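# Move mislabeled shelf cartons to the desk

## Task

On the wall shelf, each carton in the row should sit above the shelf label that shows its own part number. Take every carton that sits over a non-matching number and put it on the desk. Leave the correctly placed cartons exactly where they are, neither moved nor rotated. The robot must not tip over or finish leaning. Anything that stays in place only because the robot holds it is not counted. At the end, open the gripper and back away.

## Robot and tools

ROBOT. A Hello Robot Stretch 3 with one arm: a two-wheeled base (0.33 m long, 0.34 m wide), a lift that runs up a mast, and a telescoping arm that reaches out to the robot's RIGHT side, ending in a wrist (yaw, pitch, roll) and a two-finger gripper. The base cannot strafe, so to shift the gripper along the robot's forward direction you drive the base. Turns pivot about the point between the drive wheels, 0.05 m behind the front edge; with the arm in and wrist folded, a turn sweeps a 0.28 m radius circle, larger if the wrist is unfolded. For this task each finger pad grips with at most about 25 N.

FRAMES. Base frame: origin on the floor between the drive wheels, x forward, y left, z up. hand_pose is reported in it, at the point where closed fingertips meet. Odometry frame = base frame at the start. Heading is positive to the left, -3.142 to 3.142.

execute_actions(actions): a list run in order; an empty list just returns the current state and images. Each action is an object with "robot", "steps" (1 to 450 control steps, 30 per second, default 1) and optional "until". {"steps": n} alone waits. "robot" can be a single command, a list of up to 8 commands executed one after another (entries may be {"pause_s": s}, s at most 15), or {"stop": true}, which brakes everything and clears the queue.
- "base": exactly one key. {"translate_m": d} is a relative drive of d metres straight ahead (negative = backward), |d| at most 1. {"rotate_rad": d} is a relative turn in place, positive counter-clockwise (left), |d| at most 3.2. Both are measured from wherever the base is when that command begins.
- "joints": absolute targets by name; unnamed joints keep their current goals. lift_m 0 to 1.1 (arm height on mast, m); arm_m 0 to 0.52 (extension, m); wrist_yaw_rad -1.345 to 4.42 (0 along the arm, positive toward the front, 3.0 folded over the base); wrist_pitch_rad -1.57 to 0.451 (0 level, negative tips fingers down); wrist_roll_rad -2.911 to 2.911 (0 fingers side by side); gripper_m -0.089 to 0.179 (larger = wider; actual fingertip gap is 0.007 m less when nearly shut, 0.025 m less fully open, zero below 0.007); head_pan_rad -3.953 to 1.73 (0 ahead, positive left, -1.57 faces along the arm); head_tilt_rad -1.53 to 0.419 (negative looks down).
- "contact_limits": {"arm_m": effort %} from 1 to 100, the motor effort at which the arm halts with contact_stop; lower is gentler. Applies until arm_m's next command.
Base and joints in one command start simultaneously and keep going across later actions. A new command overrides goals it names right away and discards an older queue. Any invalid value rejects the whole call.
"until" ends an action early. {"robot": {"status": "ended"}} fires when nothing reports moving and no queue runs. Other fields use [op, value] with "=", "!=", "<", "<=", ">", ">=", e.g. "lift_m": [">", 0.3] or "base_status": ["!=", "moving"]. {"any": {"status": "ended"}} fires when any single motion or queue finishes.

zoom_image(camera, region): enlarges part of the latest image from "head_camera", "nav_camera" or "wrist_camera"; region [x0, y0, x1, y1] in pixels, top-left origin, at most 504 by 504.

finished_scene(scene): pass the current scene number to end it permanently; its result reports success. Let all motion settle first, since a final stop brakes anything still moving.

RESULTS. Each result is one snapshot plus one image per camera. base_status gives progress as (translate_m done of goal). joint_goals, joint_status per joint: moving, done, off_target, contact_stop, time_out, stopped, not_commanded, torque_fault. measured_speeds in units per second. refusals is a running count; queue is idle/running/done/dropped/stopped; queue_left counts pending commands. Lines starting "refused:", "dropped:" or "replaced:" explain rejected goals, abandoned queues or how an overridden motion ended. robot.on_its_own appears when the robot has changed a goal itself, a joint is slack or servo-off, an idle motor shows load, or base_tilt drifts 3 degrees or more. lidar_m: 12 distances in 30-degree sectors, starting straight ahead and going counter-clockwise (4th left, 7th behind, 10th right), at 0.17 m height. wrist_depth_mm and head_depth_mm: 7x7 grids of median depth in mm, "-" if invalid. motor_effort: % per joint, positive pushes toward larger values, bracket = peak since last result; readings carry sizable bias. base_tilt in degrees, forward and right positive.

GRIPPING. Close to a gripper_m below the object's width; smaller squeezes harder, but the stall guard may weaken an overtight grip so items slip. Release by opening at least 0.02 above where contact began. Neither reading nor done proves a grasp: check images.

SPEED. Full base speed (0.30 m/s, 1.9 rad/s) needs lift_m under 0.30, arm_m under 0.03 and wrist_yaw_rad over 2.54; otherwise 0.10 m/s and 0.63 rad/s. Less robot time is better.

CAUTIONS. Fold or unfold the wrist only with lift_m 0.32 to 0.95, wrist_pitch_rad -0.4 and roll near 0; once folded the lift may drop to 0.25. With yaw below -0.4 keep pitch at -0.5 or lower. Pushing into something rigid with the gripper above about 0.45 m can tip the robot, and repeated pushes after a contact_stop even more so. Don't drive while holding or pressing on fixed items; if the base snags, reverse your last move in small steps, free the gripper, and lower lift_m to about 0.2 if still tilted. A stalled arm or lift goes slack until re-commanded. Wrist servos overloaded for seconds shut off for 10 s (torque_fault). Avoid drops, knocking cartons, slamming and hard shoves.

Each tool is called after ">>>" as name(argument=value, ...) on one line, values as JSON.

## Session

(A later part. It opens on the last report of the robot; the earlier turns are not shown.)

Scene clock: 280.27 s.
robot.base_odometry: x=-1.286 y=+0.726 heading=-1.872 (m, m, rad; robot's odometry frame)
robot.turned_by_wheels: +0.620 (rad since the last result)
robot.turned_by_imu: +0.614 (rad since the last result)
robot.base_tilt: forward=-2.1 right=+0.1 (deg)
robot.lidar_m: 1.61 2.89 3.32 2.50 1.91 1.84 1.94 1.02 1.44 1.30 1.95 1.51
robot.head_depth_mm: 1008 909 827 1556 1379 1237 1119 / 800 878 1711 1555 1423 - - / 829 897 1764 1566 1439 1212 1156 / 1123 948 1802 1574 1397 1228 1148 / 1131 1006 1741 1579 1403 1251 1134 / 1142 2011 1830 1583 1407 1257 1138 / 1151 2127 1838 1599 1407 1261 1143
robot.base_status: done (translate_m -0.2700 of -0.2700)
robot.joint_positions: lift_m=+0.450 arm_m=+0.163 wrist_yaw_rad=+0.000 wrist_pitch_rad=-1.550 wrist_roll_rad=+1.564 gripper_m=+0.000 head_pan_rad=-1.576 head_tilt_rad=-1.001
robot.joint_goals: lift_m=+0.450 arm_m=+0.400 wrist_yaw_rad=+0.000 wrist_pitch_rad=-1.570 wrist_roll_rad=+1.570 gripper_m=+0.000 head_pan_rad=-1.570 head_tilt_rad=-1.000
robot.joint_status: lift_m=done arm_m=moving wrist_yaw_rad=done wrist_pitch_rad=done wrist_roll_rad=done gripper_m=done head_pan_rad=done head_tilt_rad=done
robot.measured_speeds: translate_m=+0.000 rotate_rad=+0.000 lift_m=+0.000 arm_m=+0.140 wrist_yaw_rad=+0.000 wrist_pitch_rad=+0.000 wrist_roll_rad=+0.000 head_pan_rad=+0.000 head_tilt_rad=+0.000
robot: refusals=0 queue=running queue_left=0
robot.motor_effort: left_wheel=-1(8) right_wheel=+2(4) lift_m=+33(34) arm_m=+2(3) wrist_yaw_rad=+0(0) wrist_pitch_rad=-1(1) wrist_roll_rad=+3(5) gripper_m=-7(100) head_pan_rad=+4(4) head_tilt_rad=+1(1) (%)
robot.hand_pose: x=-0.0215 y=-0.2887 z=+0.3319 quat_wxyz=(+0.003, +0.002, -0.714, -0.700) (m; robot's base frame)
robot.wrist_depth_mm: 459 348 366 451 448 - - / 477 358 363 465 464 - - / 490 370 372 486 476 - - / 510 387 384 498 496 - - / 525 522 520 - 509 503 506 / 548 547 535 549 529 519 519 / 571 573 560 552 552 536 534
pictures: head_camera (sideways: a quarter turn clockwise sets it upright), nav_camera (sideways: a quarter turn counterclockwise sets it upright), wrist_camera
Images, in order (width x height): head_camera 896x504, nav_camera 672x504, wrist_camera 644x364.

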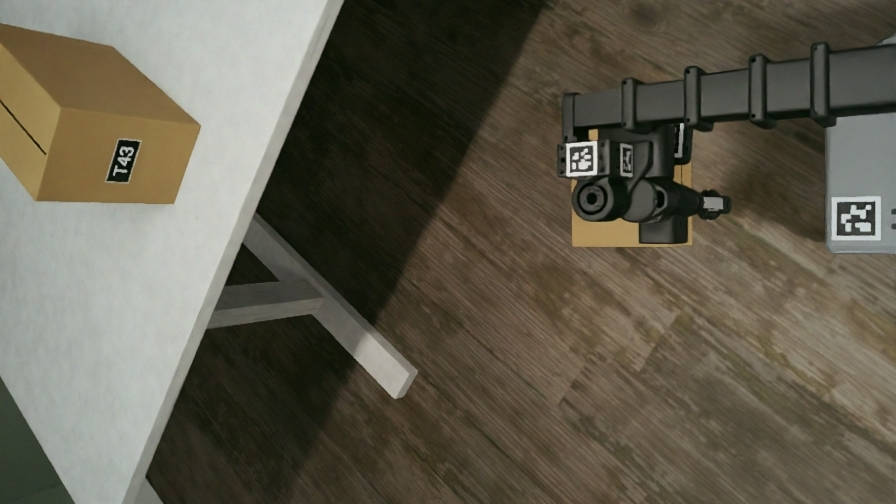

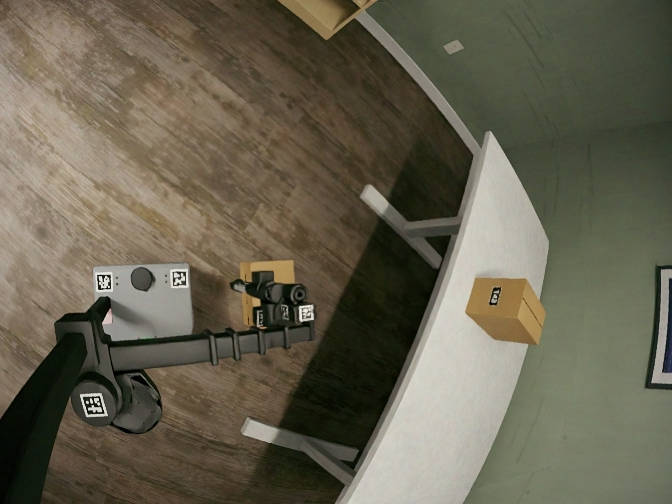

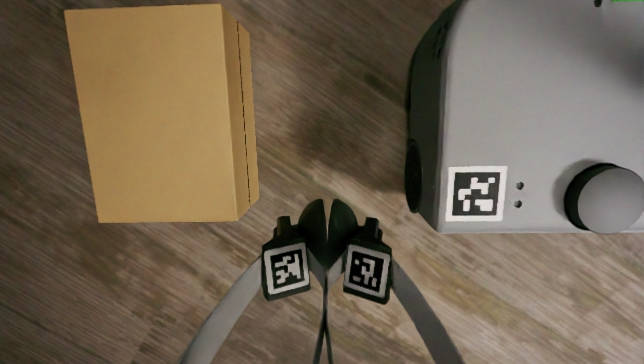

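>>> execute_actions(actions=[{"robot":[{"joints":{"arm_m":0.435},"base":{"translate_m":-0.03}},{"joints":{"lift_m":0.17}},{"joints":{"arm_m":0.28}},{"joints":{"arm_m":0.29}},{"joints":{"lift_m":0.4,"gripper_m":0.179}},{"joints":{"arm_m":0.17,"head_tilt_rad":-1.25}}],"steps":450,"until":{"robot":{"status":"ended"}}},{"steps":200,"until":{"robot":{"status":"ended"}}}])

>>> execute_actions(actions=[{"robot":{"joints":{"lift_m":0.27}},"steps":200,"until":{"robot":{"status":"ended"}}}])

Scene clock: 285.03 s.
robot.base_odometry: x=-1.277 y=+0.754 heading=-1.872 (m, m, rad; robot's odometry frame)
robot.turned_by_wheels: +0.000 (rad since the last result)
robot.turned_by_imu: -0.003 (rad since the last result)
robot.base_tilt: forward=-2.6 right=-0.6 (deg)
robot.lidar_m: 1.64 2.91 3.35 2.47 1.88 1.82 1.92 1.00 1.43 1.31 1.98 1.88
robot.head_depth_mm: 1097 924 821 1562 1385 1233 1121 / 853 910 1708 1571 1384 1243 - / 823 890 1747 1638 1242 1217 1162 / 1157 941 1832 1582 1363 1216 1154 / 1165 1000 1761 1598 1415 1263 1139 / 1180 1043 1856 1604 1414 1266 1144 / 1191 2116 1877 1616 1425 1263 1144
robot.base_status: done (translate_m -0.0300 of -0.0300)
robot.joint_positions: lift_m=+0.248 arm_m=+0.435 wrist_yaw_rad=+0.000 wrist_pitch_rad=-1.554 wrist_roll_rad=+1.565 gripper_m=+0.000 head_pan_rad=-1.576 head_tilt_rad=-1.000
robot.joint_goals: lift_m=+0.247 arm_m=+0.435 wrist_yaw_rad=+0.000 wrist_pitch_rad=-1.570 wrist_roll_rad=+1.570 gripper_m=+0.000 head_pan_rad=-1.570 head_tilt_rad=-1.000
robot.joint_status: lift_m=contact_stop arm_m=done wrist_yaw_rad=done wrist_pitch_rad=done wrist_roll_rad=done gripper_m=done head_pan_rad=done head_tilt_rad=done
robot.measured_speeds: translate_m=-0.001 rotate_rad=+0.005 lift_m=+0.011 arm_m=+0.000 wrist_yaw_rad=+0.000 wrist_pitch_rad=+0.000 wrist_roll_rad=+0.000 head_pan_rad=+0.000 head_tilt_rad=+0.000
robot: refusals=0 queue=dropped queue_left=0
robot.on_its_own: lift_m is slack since a contact_stop, until your next command for it (your +0.170 is given up)
robot.motor_effort: left_wheel=+4(8) right_wheel=+0(5) lift_m=+15(34) arm_m=+2(3) wrist_yaw_rad=+0(1) wrist_pitch_rad=+0(2) wrist_roll_rad=+3(4) gripper_m=-13(13) head_pan_rad=+4(4) head_tilt_rad=+0(1) (%)
robot.hand_pose: x=-0.0215 y=-0.5598 z=+0.1299 quat_wxyz=(+0.002, +0.002, -0.713, -0.701) (m; robot's base frame)
robot.wrist_depth_mm: 280 277 274 159 157 156 155 / 287 287 283 165 163 161 160 / 301 296 293 170 168 166 167 / 311 309 302 176 174 172 172 / 321 318 316 182 179 178 180 / 337 331 328 192 186 185 303 / 347 344 338 198 194 191 320
pictures: head_camera (sideways: a quarter turn clockwise sets it upright), nav_camera (sideways: a quarter turn counterclockwise sets it upright), wrist_camera
dropped: robot: command 1 of its queue: lift_m: contact_stop
Images, in order (width x height): head_camera 896x504, nav_camera 672x504, wrist_camera 644x364.

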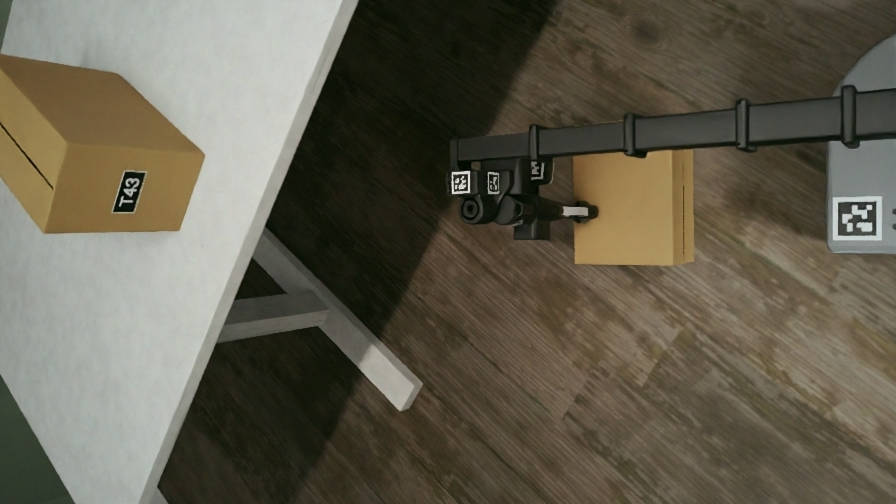

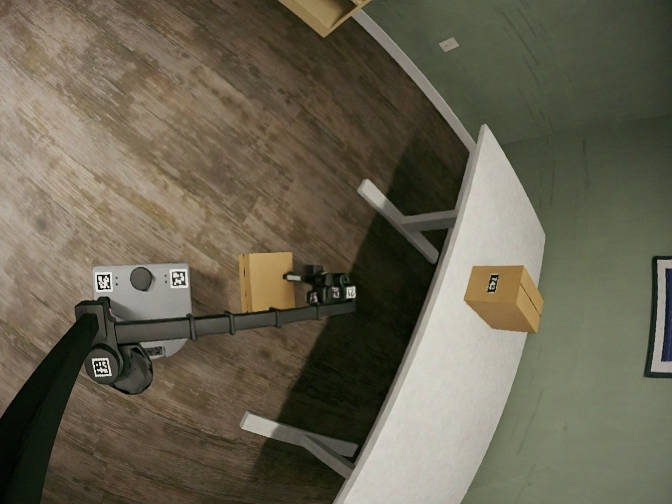

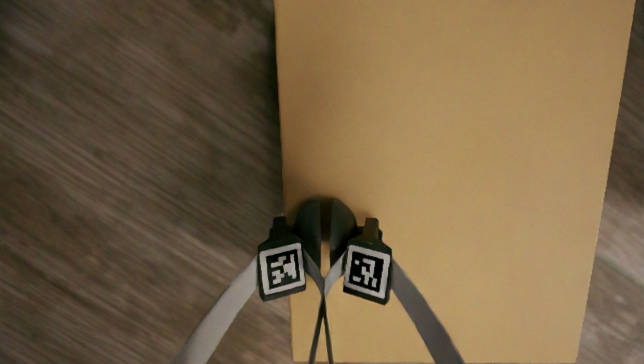

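Scene clock: 285.90 s.
robot.base_odometry: x=-1.277 y=+0.754 heading=-1.872 (m, m, rad; robot's odometry frame)
robot.turned_by_wheels: +0.000 (rad since the last result)
robot.turned_by_imu: -0.002 (rad since the last result)
robot.base_tilt: forward=-2.2 right=+0.1 (deg)
robot.lidar_m: 1.64 2.91 3.32 2.47 1.88 1.82 1.92 1.00 1.43 1.31 1.97 1.89
robot.head_depth_mm: 1072 913 811 1558 1377 1238 1119 / 830 896 1688 1566 1379 1250 - / 809 878 1763 1630 1231 1203 1153 / 1128 927 1814 1580 1349 1213 1144 / 1138 985 1748 1586 1402 1254 1134 / 1152 2014 1836 1589 1413 1258 1139 / 1156 2074 1843 1610 1407 1260 1139
robot.base_status: done (translate_m -0.0300 of -0.0300)
robot.joint_positions: lift_m=+0.270 arm_m=+0.435 wrist_yaw_rad=+0.000 wrist_pitch_rad=-1.551 wrist_roll_rad=+1.565 gripper_m=+0.000 head_pan_rad=-1.575 head_tilt_rad=-0.998
robot.joint_goals: lift_m=+0.270 arm_m=+0.435 wrist_yaw_rad=+0.000 wrist_pitch_rad=-1.570 wrist_roll_rad=+1.570 gripper_m=+0.000 head_pan_rad=-1.570 head_tilt_rad=-1.000
robot.joint_status: lift_m=done arm_m=done wrist_yaw_rad=done wrist_pitch_rad=done wrist_roll_rad=done gripper_m=done head_pan_rad=done head_tilt_rad=done
robot.measured_speeds: translate_m=+0.000 rotate_rad=-0.001 lift_m=+0.000 arm_m=+0.000 wrist_yaw_rad=+0.000 wrist_pitch_rad=+0.000 wrist_roll_rad=+0.000 head_pan_rad=+0.000 head_tilt_rad=+0.000
robot: refusals=0 queue=done queue_left=0
robot.motor_effort: left_wheel=-1(6) right_wheel=+2(13) lift_m=+34(36) arm_m=+2(2) wrist_yaw_rad=+0(0) wrist_pitch_rad=-1(2) wrist_roll_rad=+3(3) gripper_m=-7(13) head_pan_rad=+4(3) head_tilt_rad=-1(1) (%)
robot.hand_pose: x=-0.0215 y=-0.5604 z=+0.1519 quat_wxyz=(+0.002, +0.002, -0.714, -0.700) (m; robot's base frame)
robot.wrist_depth_mm: 291 289 286 173 171 170 170 / 299 296 297 178 177 176 176 / 310 307 305 184 182 181 291 / 320 318 315 190 189 187 303 / 333 330 327 - 195 193 312 / 342 342 340 205 200 199 324 / 358 352 350 214 210 207 335
pictures: head_camera (sideways: a quarter turn clockwise sets it upright), nav_camera (sideways: a quarter turn counterclockwise sets it upright), wrist_camera
Images, in order (width x height): head_camera 896x504, nav_camera 672x504, wrist_camera 644x364.

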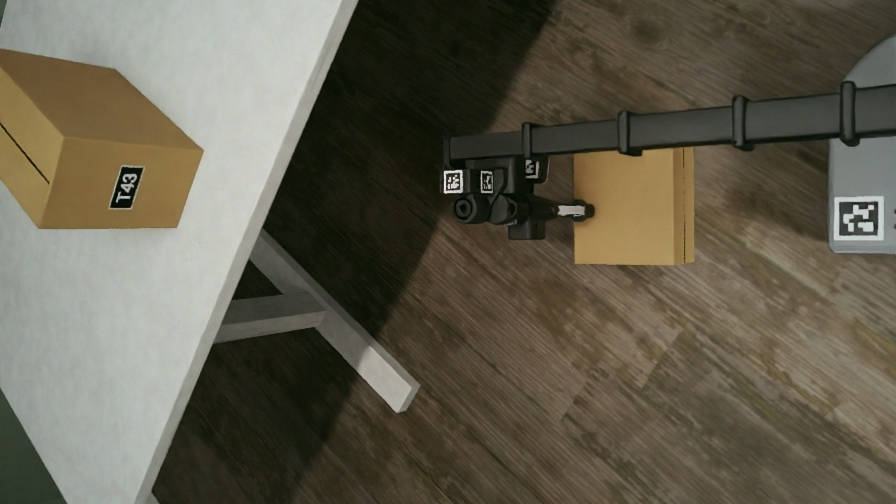

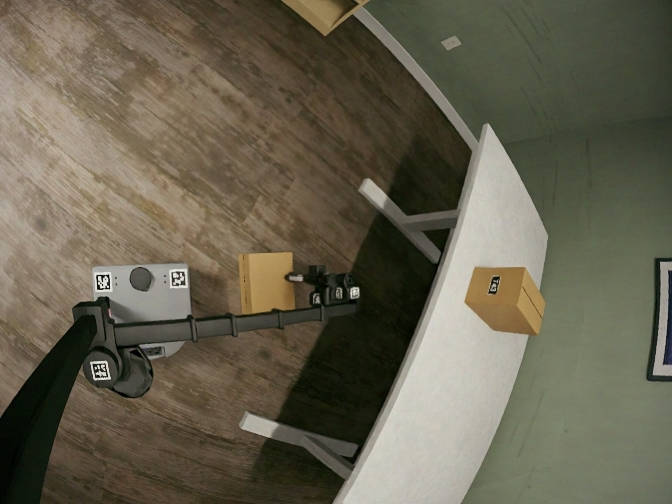

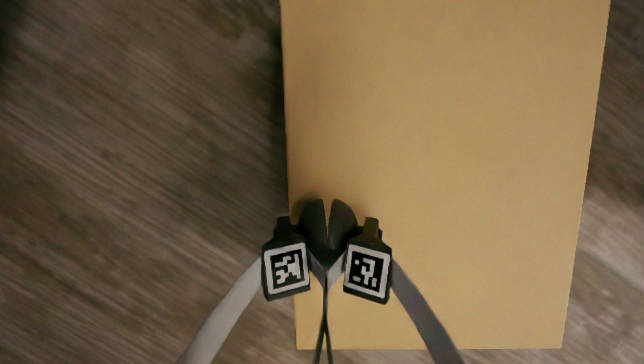

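>>> execute_actions(actions=[{"robot":[{"joints":{"arm_m":0.495}},{"joints":{"lift_m":0.17}},{"joints":{"arm_m":0.26}},{"joints":{"arm_m":0.27}},{"joints":{"lift_m":0.3}},{"joints":{"arm_m":0.16,"gripper_m":0.179,"head_tilt_rad":-1.25}}],"steps":450,"until":{"robot":{"status":"ended"}}},{"steps":200,"until":{"robot":{"status":"ended"}}}])

Scene clock: 299.73 s.
robot.base_odometry: x=-1.277 y=+0.754 heading=-1.872 (m, m, rad; robot's odometry frame)
robot.turned_by_wheels: +0.000 (rad since the last result)
robot.turned_by_imu: -0.004 (rad since the last result)
robot.base_tilt: forward=-2.1 right=+0.0 (deg)
robot.lidar_m: 1.64 2.91 3.33 2.47 1.88 1.82 1.91 1.00 1.42 1.31 1.97 1.90
robot.head_depth_mm: 750 1580 1468 1362 1270 1195 - / 764 1600 1468 1382 1237 - - / 781 1606 1477 1405 1154 - - / 1706 1615 1487 1384 1268 1203 1115 / 1525 1597 1493 1385 1285 1201 1130 / 1794 1607 1496 1384 1287 1212 1130 / 1796 1645 1501 1389 1292 1213 1137
robot.base_status: done (translate_m -0.0300 of -0.0300)
robot.joint_positions: lift_m=+0.300 arm_m=+0.160 wrist_yaw_rad=+0.000 wrist_pitch_rad=-1.547 wrist_roll_rad=+1.565 gripper_m=+0.179 head_pan_rad=-1.575 head_tilt_rad=-1.235
robot.joint_goals: lift_m=+0.300 arm_m=+0.160 wrist_yaw_rad=+0.000 wrist_pitch_rad=-1.570 wrist_roll_rad=+1.570 gripper_m=+0.179 head_pan_rad=-1.570 head_tilt_rad=-1.250
robot.joint_status: lift_m=done arm_m=done wrist_yaw_rad=done wrist_pitch_rad=done wrist_roll_rad=done gripper_m=done head_pan_rad=done head_tilt_rad=done
robot.measured_speeds: translate_m=+0.000 rotate_rad=+0.000 lift_m=+0.000 arm_m=+0.000 wrist_yaw_rad=+0.000 wrist_pitch_rad=+0.000 wrist_roll_rad=+0.000 head_pan_rad=+0.000 head_tilt_rad=+0.000
robot: refusals=0 queue=done queue_left=0
robot.motor_effort: left_wheel=-1(1) right_wheel=+2(1) lift_m=+33(35) arm_m=-2(2) wrist_yaw_rad=+0(1) wrist_pitch_rad=-2(11) wrist_roll_rad=+3(3) gripper_m=+1(100) head_pan_rad=+4(3) head_tilt_rad=-9(35) (%)
robot.hand_pose: x=-0.0215 y=-0.2869 z=+0.1818 quat_wxyz=(+0.003, +0.002, -0.715, -0.699) (m; robot's base frame)
robot.wrist_depth_mm: 321 318 203 201 199 - - / 333 325 209 207 205 - - / 344 340 215 215 211 - - / 357 351 225 221 220 - - / 368 361 358 228 226 - - / 384 377 373 367 364 368 - / 402 390 383 385 378 375 369
pictures: head_camera (sideways: a quarter turn clockwise sets it upright), nav_camera (sideways: a quarter turn counterclockwise sets it upright), wrist_camera
Images, in order (width x height): head_camera 896x504, nav_camera 672x504, wrist_camera 644x364.

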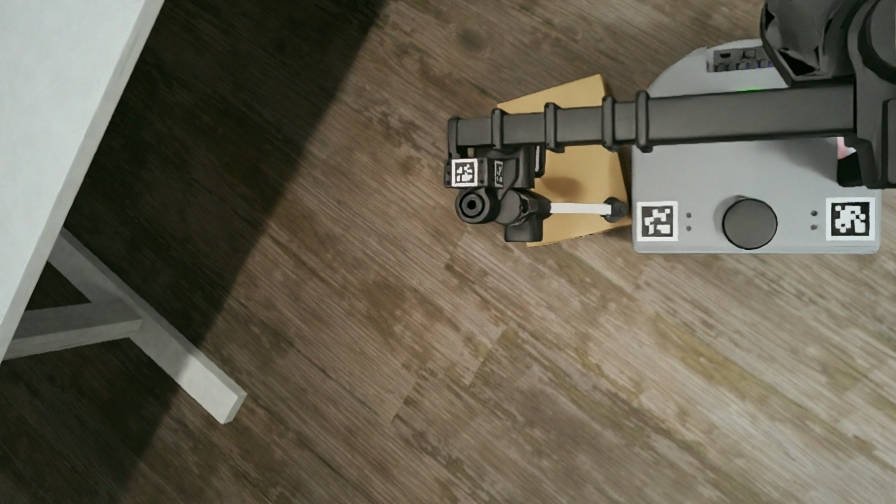

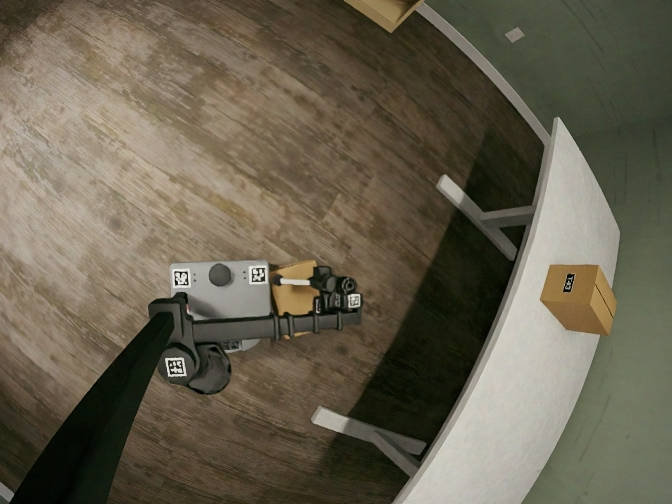

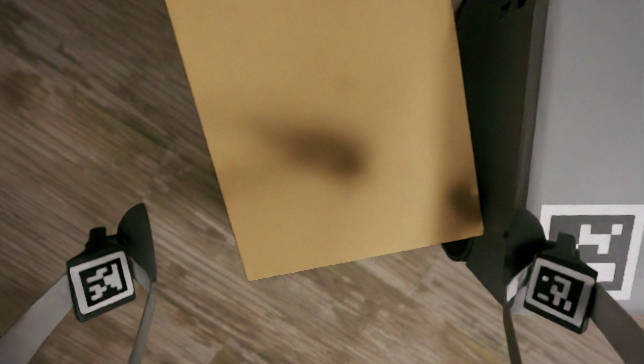

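>>> execute_actions(actions=[{"robot":[{"base":{"translate_m":-0.085},"joints":{"wrist_roll_rad":1.32,"arm_m":0.158}},{"joints":{"lift_m":0.18}}],"steps":300,"until":{"robot":{"status":"ended"}}},{"robot":{"joints":{"arm_m":0.22,"lift_m":0.21}},"steps":60},{"robot":[{"joints":{"gripper_m":0.15}},{"joints":{"arm_m":0.28,"lift_m":0.27}}],"steps":150,"until":{"robot":{"status":"ended"}}}])

Scene clock: 306.87 s.
robot.base_odometry: x=-1.252 y=+0.835 heading=-1.872 (m, m, rad; robot's odometry frame)
robot.turned_by_wheels: +0.000 (rad since the last result)
robot.turned_by_imu: -0.006 (rad since the last result)
robot.base_tilt: forward=-2.1 right=+0.1 (deg)
robot.lidar_m: 1.72 3.00 3.38 2.39 1.81 1.75 1.84 0.93 1.38 1.33 2.05 2.00
robot.head_depth_mm: 747 1534 1463 1360 1265 1193 - / 751 1569 1468 1369 1278 - - / 758 1609 1484 1211 1244 - - / 783 1608 1482 1371 1198 1198 1115 / 1522 1623 1495 1380 1280 1202 1128 / 1711 1606 1500 1386 1293 1207 1130 / 1801 1633 1502 1392 1291 1211 1137
robot.base_status: done (translate_m -0.0850 of -0.0850)
robot.joint_positions: lift_m=+0.270 arm_m=+0.280 wrist_yaw_rad=+0.001 wrist_pitch_rad=-1.551 wrist_roll_rad=+1.321 gripper_m=+0.150 head_pan_rad=-1.575 head_tilt_rad=-1.237
robot.joint_goals: lift_m=+0.270 arm_m=+0.280 wrist_yaw_rad=+0.000 wrist_pitch_rad=-1.570 wrist_roll_rad=+1.320 gripper_m=+0.150 head_pan_rad=-1.570 head_tilt_rad=-1.250
robot.joint_status: lift_m=done arm_m=done wrist_yaw_rad=done wrist_pitch_rad=done wrist_roll_rad=done gripper_m=off_target head_pan_rad=done head_tilt_rad=done
robot.measured_speeds: translate_m=+0.000 rotate_rad=+0.000 lift_m=+0.000 arm_m=+0.000 wrist_yaw_rad=+0.000 wrist_pitch_rad=+0.000 wrist_roll_rad=+0.000 head_pan_rad=+0.000 head_tilt_rad=+0.000
robot: refusals=0 queue=done queue_left=0
robot.motor_effort: left_wheel=-1(6) right_wheel=+1(9) lift_m=+33(37) arm_m=+3(8) wrist_yaw_rad=-1(1) wrist_pitch_rad=-1(6) wrist_roll_rad=+0(4) gripper_m=+0(100) head_pan_rad=+3(3) head_tilt_rad=-8(10) (%)
robot.hand_pose: x=-0.0216 y=-0.4053 z=+0.1519 quat_wxyz=(+0.089, +0.087, -0.708, -0.695) (m; robot's base frame)
robot.wrist_depth_mm: 291 288 285 283 280 275 277 / 302 299 182 178 177 177 285 / 309 307 188 185 183 183 295 / 321 317 314 190 189 189 305 / 336 327 325 197 195 195 - / 345 - 334 203 202 - - / 362 355 348 212 210 339 -
pictures: head_camera (sideways: a quarter turn clockwise sets it upright), nav_camera (sideways: a quarter turn counterclockwise sets it upright), wrist_camera
replaced: robot.lift_m: its motion had ended contact_stop
replaced: robot.lift_m: its motion had ended contact_stop
Images, in order (width x height): head_camera 896x504, nav_camera 672x504, wrist_camera 644x364.

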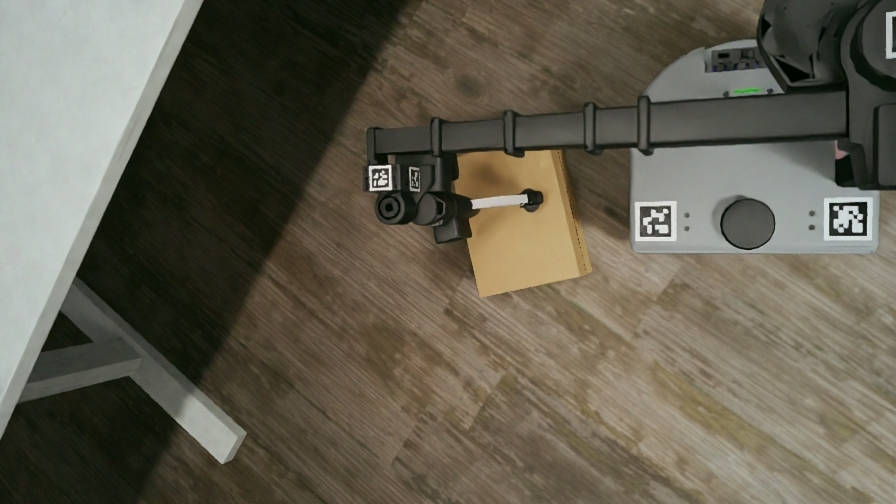

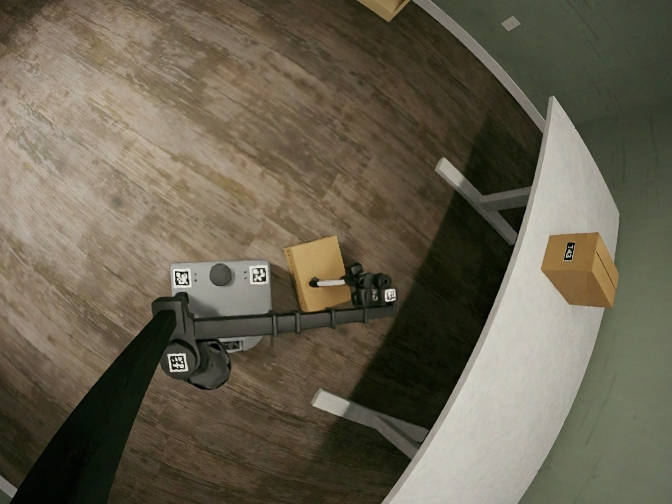

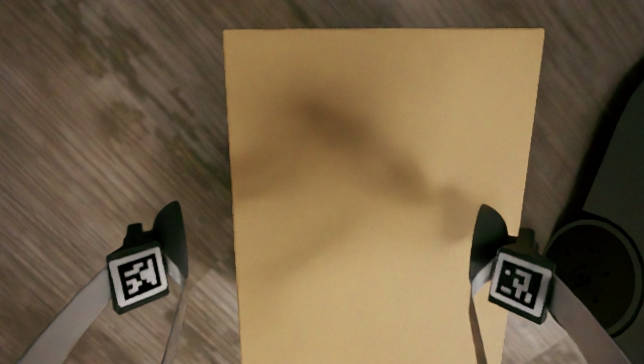

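>>> execute_actions(actions=[{"robot":[{"joints":{"gripper_m":0.179,"arm_m":0.242}},{"joints":{"lift_m":0.18}}],"steps":300,"until":{"robot":{"status":"ended"}}},{"robot":{"joints":{"arm_m":0.30,"lift_m":0.21}},"steps":60}])

Scene clock: 310.97 s.
robot.base_odometry: x=-1.252 y=+0.835 heading=-1.872 (m, m, rad; robot's odometry frame)
robot.turned_by_wheels: +0.000 (rad since the last result)
robot.turned_by_imu: -0.002 (rad since the last result)
robot.base_tilt: forward=-2.1 right=+0.1 (deg)
robot.lidar_m: 1.73 3.01 3.38 2.40 1.81 1.75 1.84 0.93 1.38 1.32 2.04 2.00
robot.head_depth_mm: 746 1528 1468 1357 1271 1193 - / 751 1573 1465 1364 1266 - - / 757 1599 1482 1209 1261 - - / 780 1609 1489 1243 1254 1198 1118 / 1524 1619 1493 1385 1279 1201 1134 / 1706 1603 1495 1382 1289 1202 1135 / 1796 1641 1498 1389 1299 1210 1140
robot.base_status: done (translate_m -0.0850 of -0.0850)
robot.joint_positions: lift_m=+0.228 arm_m=+0.300 wrist_yaw_rad=+0.001 wrist_pitch_rad=-1.554 wrist_roll_rad=+1.320 gripper_m=+0.179 head_pan_rad=-1.575 head_tilt_rad=-1.237
robot.joint_goals: lift_m=+0.228 arm_m=+0.300 wrist_yaw_rad=+0.000 wrist_pitch_rad=-1.570 wrist_roll_rad=+1.320 gripper_m=+0.179 head_pan_rad=-1.570 head_tilt_rad=-1.250
robot.joint_status: lift_m=contact_stop arm_m=done wrist_yaw_rad=done wrist_pitch_rad=done wrist_roll_rad=done gripper_m=done head_pan_rad=done head_tilt_rad=done
robot.measured_speeds: translate_m=+0.000 rotate_rad=+0.000 lift_m=+0.000 arm_m=+0.000 wrist_yaw_rad=+0.000 wrist_pitch_rad=+0.000 wrist_roll_rad=+0.000 head_pan_rad=+0.000 head_tilt_rad=+0.000
robot: refusals=0 queue=dropped queue_left=0
robot.on_its_own: lift_m is slack since a contact_stop, until your next command for it (your +0.210 is given up)
robot.motor_effort: left_wheel=-1(5) right_wheel=+0(5) lift_m=+29(33) arm_m=+4(8) wrist_yaw_rad=-2(2) wrist_pitch_rad=+0(9) wrist_roll_rad=+0(0) gripper_m=-2(100) head_pan_rad=+3(3) head_tilt_rad=-9(9) (%)
robot.hand_pose: x=-0.0216 y=-0.4246 z=+0.1100 quat_wxyz=(+0.090, +0.088, -0.707, -0.696) (m; robot's base frame)
robot.wrist_depth_mm: 251 137 135 133 131 130 240 / 260 142 139 137 135 134 246 / 267 147 144 142 140 139 255 / 278 273 148 146 144 144 263 / 285 157 154 151 150 148 270 / 296 163 159 156 154 153 - / 311 304 165 163 160 225 296
pictures: head_camera (sideways: a quarter turn clockwise sets it upright), nav_camera (sideways: a quarter turn counterclockwise sets it upright), wrist_camera
replaced: robot.lift_m: its motion had ended contact_stop
Images, in order (width x height): head_camera 896x504, nav_camera 672x504, wrist_camera 644x364.

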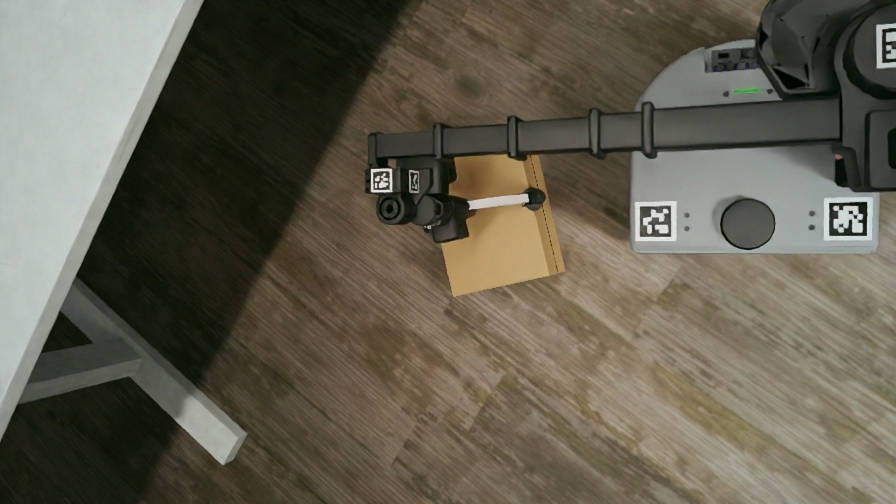

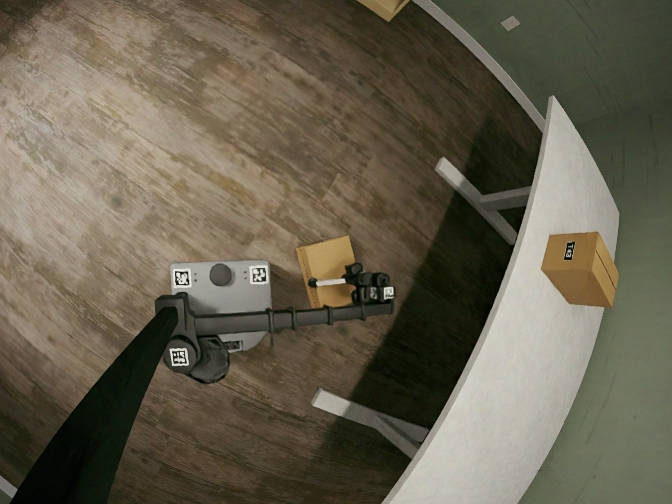

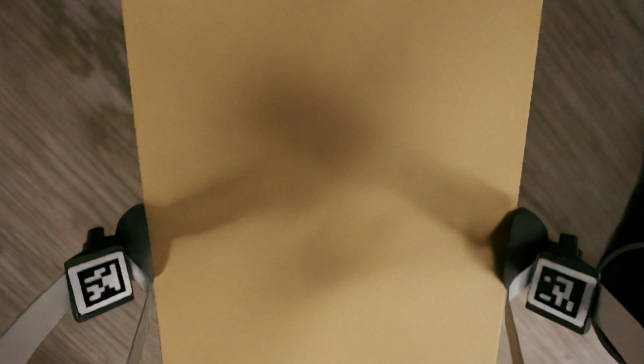

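>>> execute_actions(actions=[{"robot":[{"joints":{"lift_m":0.26}},{"joints":{"arm_m":0.28}},{"joints":{"lift_m":0.18}}],"steps":300,"until":{"robot":{"status":"ended"}}},{"robot":{"joints":{"arm_m":0.34,"lift_m":0.21}},"steps":60}])

Scene clock: 315.67 s.
robot.base_odometry: x=-1.252 y=+0.835 heading=-1.872 (m, m, rad; robot's odometry frame)
robot.turned_by_wheels: +0.000 (rad since the last result)
robot.turned_by_imu: -0.001 (rad since the last result)
robot.base_tilt: forward=-2.2 right=+0.1 (deg)
robot.lidar_m: 1.72 3.00 3.37 2.39 1.81 1.75 1.84 0.93 0.43 0.38 2.05 1.99
robot.head_depth_mm: 748 1530 1463 1354 1267 1194 - / 751 1571 1474 1365 1266 - - / 757 1608 1498 1174 1275 - - / 782 1608 1488 1195 1265 1197 1113 / 1527 1616 1486 1372 1294 1205 1129 / 1708 1604 1492 1383 1296 1206 1133 / 1786 1633 1507 1390 1296 1207 1135
robot.base_status: done (translate_m -0.0850 of -0.0850)
robot.joint_positions: lift_m=+0.234 arm_m=+0.340 wrist_yaw_rad=+0.002 wrist_pitch_rad=-1.554 wrist_roll_rad=+1.312 gripper_m=+0.179 head_pan_rad=-1.575 head_tilt_rad=-1.237
robot.joint_goals: lift_m=+0.234 arm_m=+0.340 wrist_yaw_rad=+0.000 wrist_pitch_rad=-1.570 wrist_roll_rad=+1.320 gripper_m=+0.179 head_pan_rad=-1.570 head_tilt_rad=-1.250
robot.joint_status: lift_m=contact_stop arm_m=done wrist_yaw_rad=done wrist_pitch_rad=done wrist_roll_rad=done gripper_m=done head_pan_rad=done head_tilt_rad=done
robot.measured_speeds: translate_m=+0.000 rotate_rad=+0.000 lift_m=+0.000 arm_m=+0.000 wrist_yaw_rad=+0.000 wrist_pitch_rad=+0.000 wrist_roll_rad=+0.000 head_pan_rad=+0.000 head_tilt_rad=+0.000
robot: refusals=0 queue=dropped queue_left=0
robot.on_its_own: lift_m is slack since a contact_stop, until your next command for it (your +0.210 is given up)
robot.motor_effort: left_wheel=+0(5) right_wheel=-1(8) lift_m=+29(35) arm_m=+3(7) wrist_yaw_rad=-3(9) wrist_pitch_rad=+0(29) wrist_roll_rad=+5(9) gripper_m=-1(3) head_pan_rad=+4(3) head_tilt_rad=-8(7) (%)
robot.hand_pose: x=-0.0216 y=-0.4647 z=+0.1158 quat_wxyz=(+0.093, +0.091, -0.707, -0.695) (m; robot's base frame)
robot.wrist_depth_mm: 256 147 123 106 94 83 244 / 265 152 127 109 96 85 254 / 273 158 131 112 98 88 260 / 284 165 136 116 100 91 268 / 295 164 141 119 103 93 278 / 303 170 146 123 106 96 - / 318 308 152 127 109 102 300
pictures: head_camera (sideways: a quarter turn clockwise sets it upright), nav_camera (sideways: a quarter turn counterclockwise sets it upright), wrist_camera
replaced: robot.lift_m: its motion had ended contact_stop
Images, in order (width x height): head_camera 896x504, nav_camera 672x504, wrist_camera 644x364.

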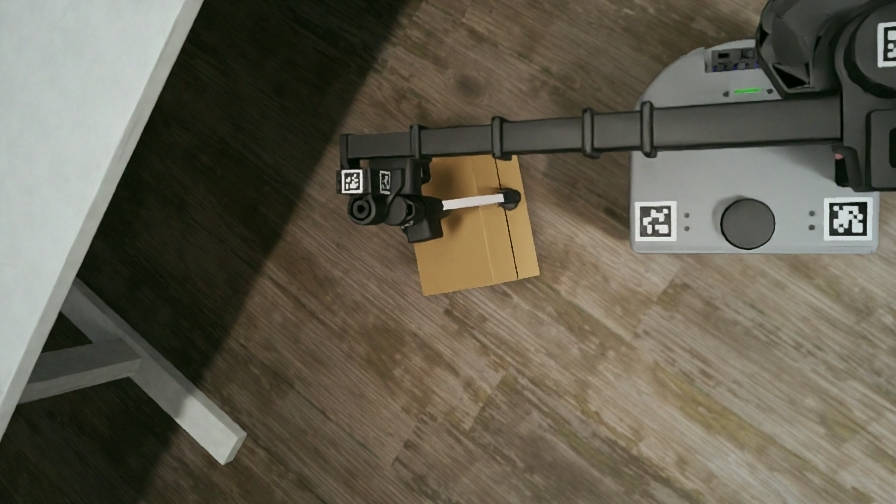

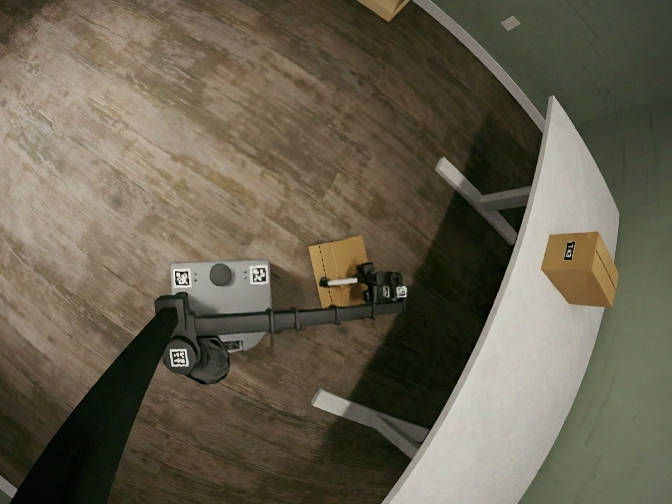

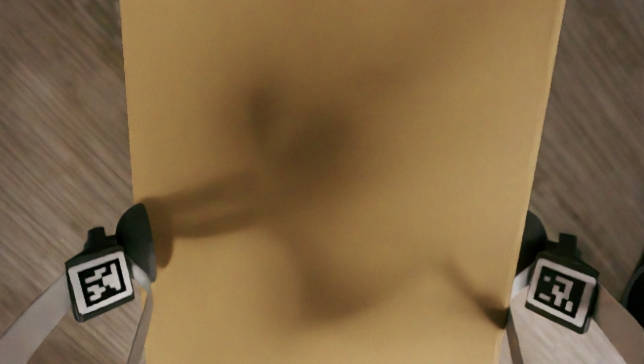

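>>> execute_actions(actions=[{"robot":{"joints":{"arm_m":0.37,"lift_m":0.25,"gripper_m":0.05}},"steps":120,"until":{"robot":{"status":"ended"}}},{"steps":20}])

Scene clock: 318.03 s.
robot.base_odometry: x=-1.252 y=+0.835 heading=-1.872 (m, m, rad; robot's odometry frame)
robot.turned_by_wheels: +0.000 (rad since the last result)
robot.turned_by_imu: -0.001 (rad since the last result)
robot.base_tilt: forward=-2.1 right=+0.1 (deg)
robot.lidar_m: 1.73 3.00 3.38 2.39 1.81 1.75 1.83 0.93 0.47 0.42 2.04 1.99
robot.head_depth_mm: 746 1530 1472 1358 1265 1195 - / 752 1574 1469 1363 1267 - - / 758 1608 1511 1196 1278 - - / 780 1607 1479 1201 1278 1200 1115 / 1528 1618 1494 1375 1288 1201 1127 / 1711 1598 1491 1389 1292 1207 1133 / 1799 1628 1505 1387 1294 1210 1136
robot.base_status: done (translate_m -0.0850 of -0.0850)
robot.joint_positions: lift_m=+0.250 arm_m=+0.370 wrist_yaw_rad=+0.001 wrist_pitch_rad=-1.554 wrist_roll_rad=+1.313 gripper_m=+0.109 head_pan_rad=-1.575 head_tilt_rad=-1.237
robot.joint_goals: lift_m=+0.250 arm_m=+0.370 wrist_yaw_rad=+0.000 wrist_pitch_rad=-1.570 wrist_roll_rad=+1.320 gripper_m=+0.050 head_pan_rad=-1.570 head_tilt_rad=-1.250
robot.joint_status: lift_m=done arm_m=done wrist_yaw_rad=done wrist_pitch_rad=done wrist_roll_rad=done gripper_m=off_target head_pan_rad=done head_tilt_rad=done
robot.measured_speeds: translate_m=+0.000 rotate_rad=+0.000 lift_m=+0.000 arm_m=+0.000 wrist_yaw_rad=+0.000 wrist_pitch_rad=+0.000 wrist_roll_rad=+0.000 head_pan_rad=+0.000 head_tilt_rad=+0.000
robot: refusals=0 queue=done queue_left=0
robot.motor_effort: left_wheel=+0(0) right_wheel=+1(2) lift_m=+28(35) arm_m=+3(5) wrist_yaw_rad=-1(2) wrist_pitch_rad=+0(0) wrist_roll_rad=+4(5) gripper_m=-100(100) head_pan_rad=+4(4) head_tilt_rad=-9(8) (%)
robot.hand_pose: x=-0.0216 y=-0.4947 z=+0.1322 quat_wxyz=(+0.092, +0.090, -0.707, -0.695) (m; robot's base frame)
robot.wrist_depth_mm: 272 266 131 110 94 259 259 / 280 174 137 113 96 267 268 / 288 182 143 117 99 277 277 / 300 296 148 121 102 285 284 / 312 308 151 125 105 295 294 / 323 - 159 130 109 - 304 / 334 332 167 134 114 318 316
pictures: head_camera (sideways: a quarter turn clockwise sets it upright), nav_camera (sideways: a quarter turn counterclockwise sets it upright), wrist_camera
Images, in order (width x height): head_camera 896x504, nav_camera 672x504, wrist_camera 644x364.

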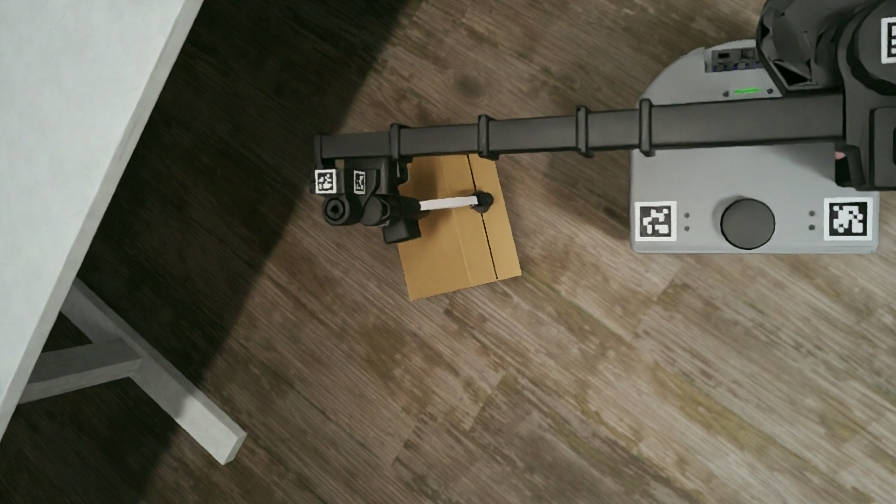

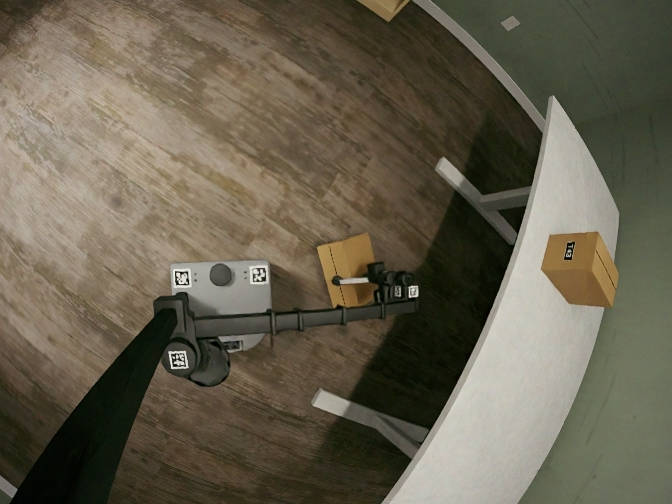

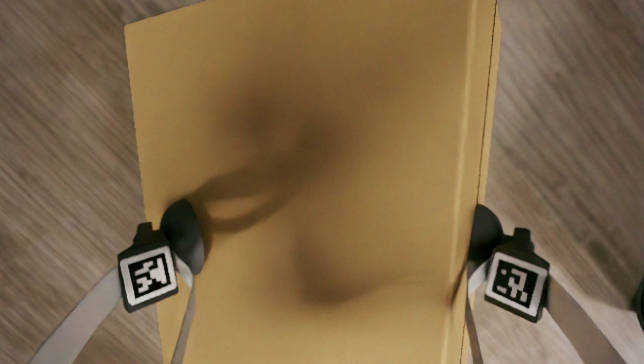

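>>> execute_actions(actions=[{"robot":{"joints":{"arm_m":0.43,"lift_m":0.285}},"steps":120,"until":{"robot":{"status":"ended"}}},{"steps":20}])

Scene clock: 324.93 s.
robot.base_odometry: x=-1.252 y=+0.835 heading=-1.872 (m, m, rad; robot's odometry frame)
robot.turned_by_wheels: +0.000 (rad since the last result)
robot.turned_by_imu: -0.002 (rad since the last result)
robot.base_tilt: forward=-2.1 right=+0.1 (deg)
robot.lidar_m: 1.72 3.01 3.38 2.39 1.81 1.75 1.84 0.93 1.38 0.48 2.05 1.99
robot.head_depth_mm: 746 1530 1467 1360 1265 1192 - / 750 1577 1467 1362 1281 - - / 757 1609 - 1279 1284 - - / 781 1614 1495 1218 1284 1200 1120 / 1527 1612 1484 1380 1284 1201 1129 / 1705 1594 1490 1384 1295 1206 1131 / 1797 1633 1506 1390 1295 1213 1137
robot.base_status: done (translate_m -0.0850 of -0.0850)
robot.joint_positions: lift_m=+0.285 arm_m=+0.430 wrist_yaw_rad=+0.001 wrist_pitch_rad=-1.554 wrist_roll_rad=+1.314 gripper_m=+0.051 head_pan_rad=-1.575 head_tilt_rad=-1.237
robot.joint_goals: lift_m=+0.285 arm_m=+0.430 wrist_yaw_rad=+0.000 wrist_pitch_rad=-1.570 wrist_roll_rad=+1.320 gripper_m=+0.050 head_pan_rad=-1.570 head_tilt_rad=-1.250
robot.joint_status: lift_m=done arm_m=done wrist_yaw_rad=done wrist_pitch_rad=done wrist_roll_rad=done gripper_m=off_target head_pan_rad=done head_tilt_rad=done
robot.measured_speeds: translate_m=+0.000 rotate_rad=+0.000 lift_m=+0.000 arm_m=+0.000 wrist_yaw_rad=+0.000 wrist_pitch_rad=+0.000 wrist_roll_rad=+0.000 head_pan_rad=+0.000 head_tilt_rad=+0.000
robot: refusals=0 queue=done queue_left=0
robot.motor_effort: left_wheel=-1(1) right_wheel=+1(2) lift_m=+32(33) arm_m=+3(4) wrist_yaw_rad=-1(1) wrist_pitch_rad=+0(0) wrist_roll_rad=+4(4) gripper_m=-50(100) head_pan_rad=+3(3) head_tilt_rad=-9(9) (%)
robot.hand_pose: x=-0.0216 y=-0.5547 z=+0.1669 quat_wxyz=(+0.092, +0.090, -0.707, -0.696) (m; robot's base frame)
robot.wrist_depth_mm: 306 300 151 111 133 293 291 / 315 313 156 114 140 302 300 / 324 320 163 118 146 312 310 / 336 333 170 122 152 323 321 / 347 348 159 127 142 331 330 / 362 359 171 132 152 342 341 / 371 371 197 137 179 355 354
pictures: head_camera (sideways: a quarter turn clockwise sets it upright), nav_camera (sideways: a quarter turn counterclockwise sets it upright), wrist_camera
Images, in order (width x height): head_camera 896x504, nav_camera 672x504, wrist_camera 644x364.

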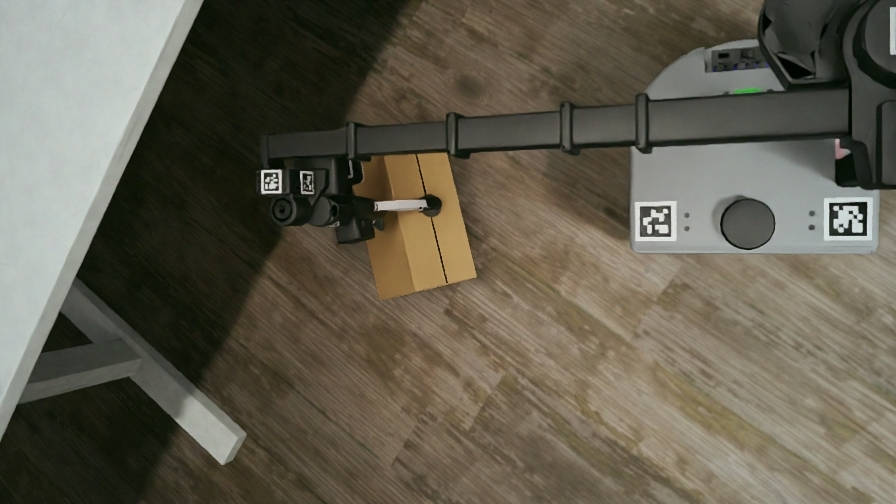

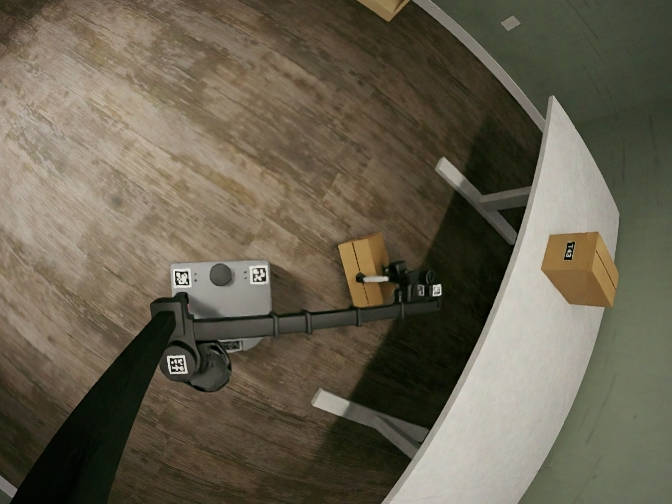

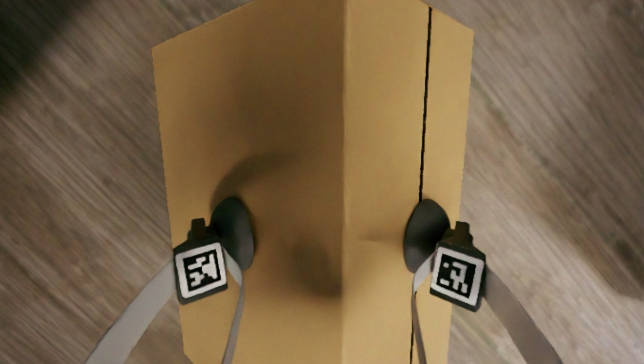

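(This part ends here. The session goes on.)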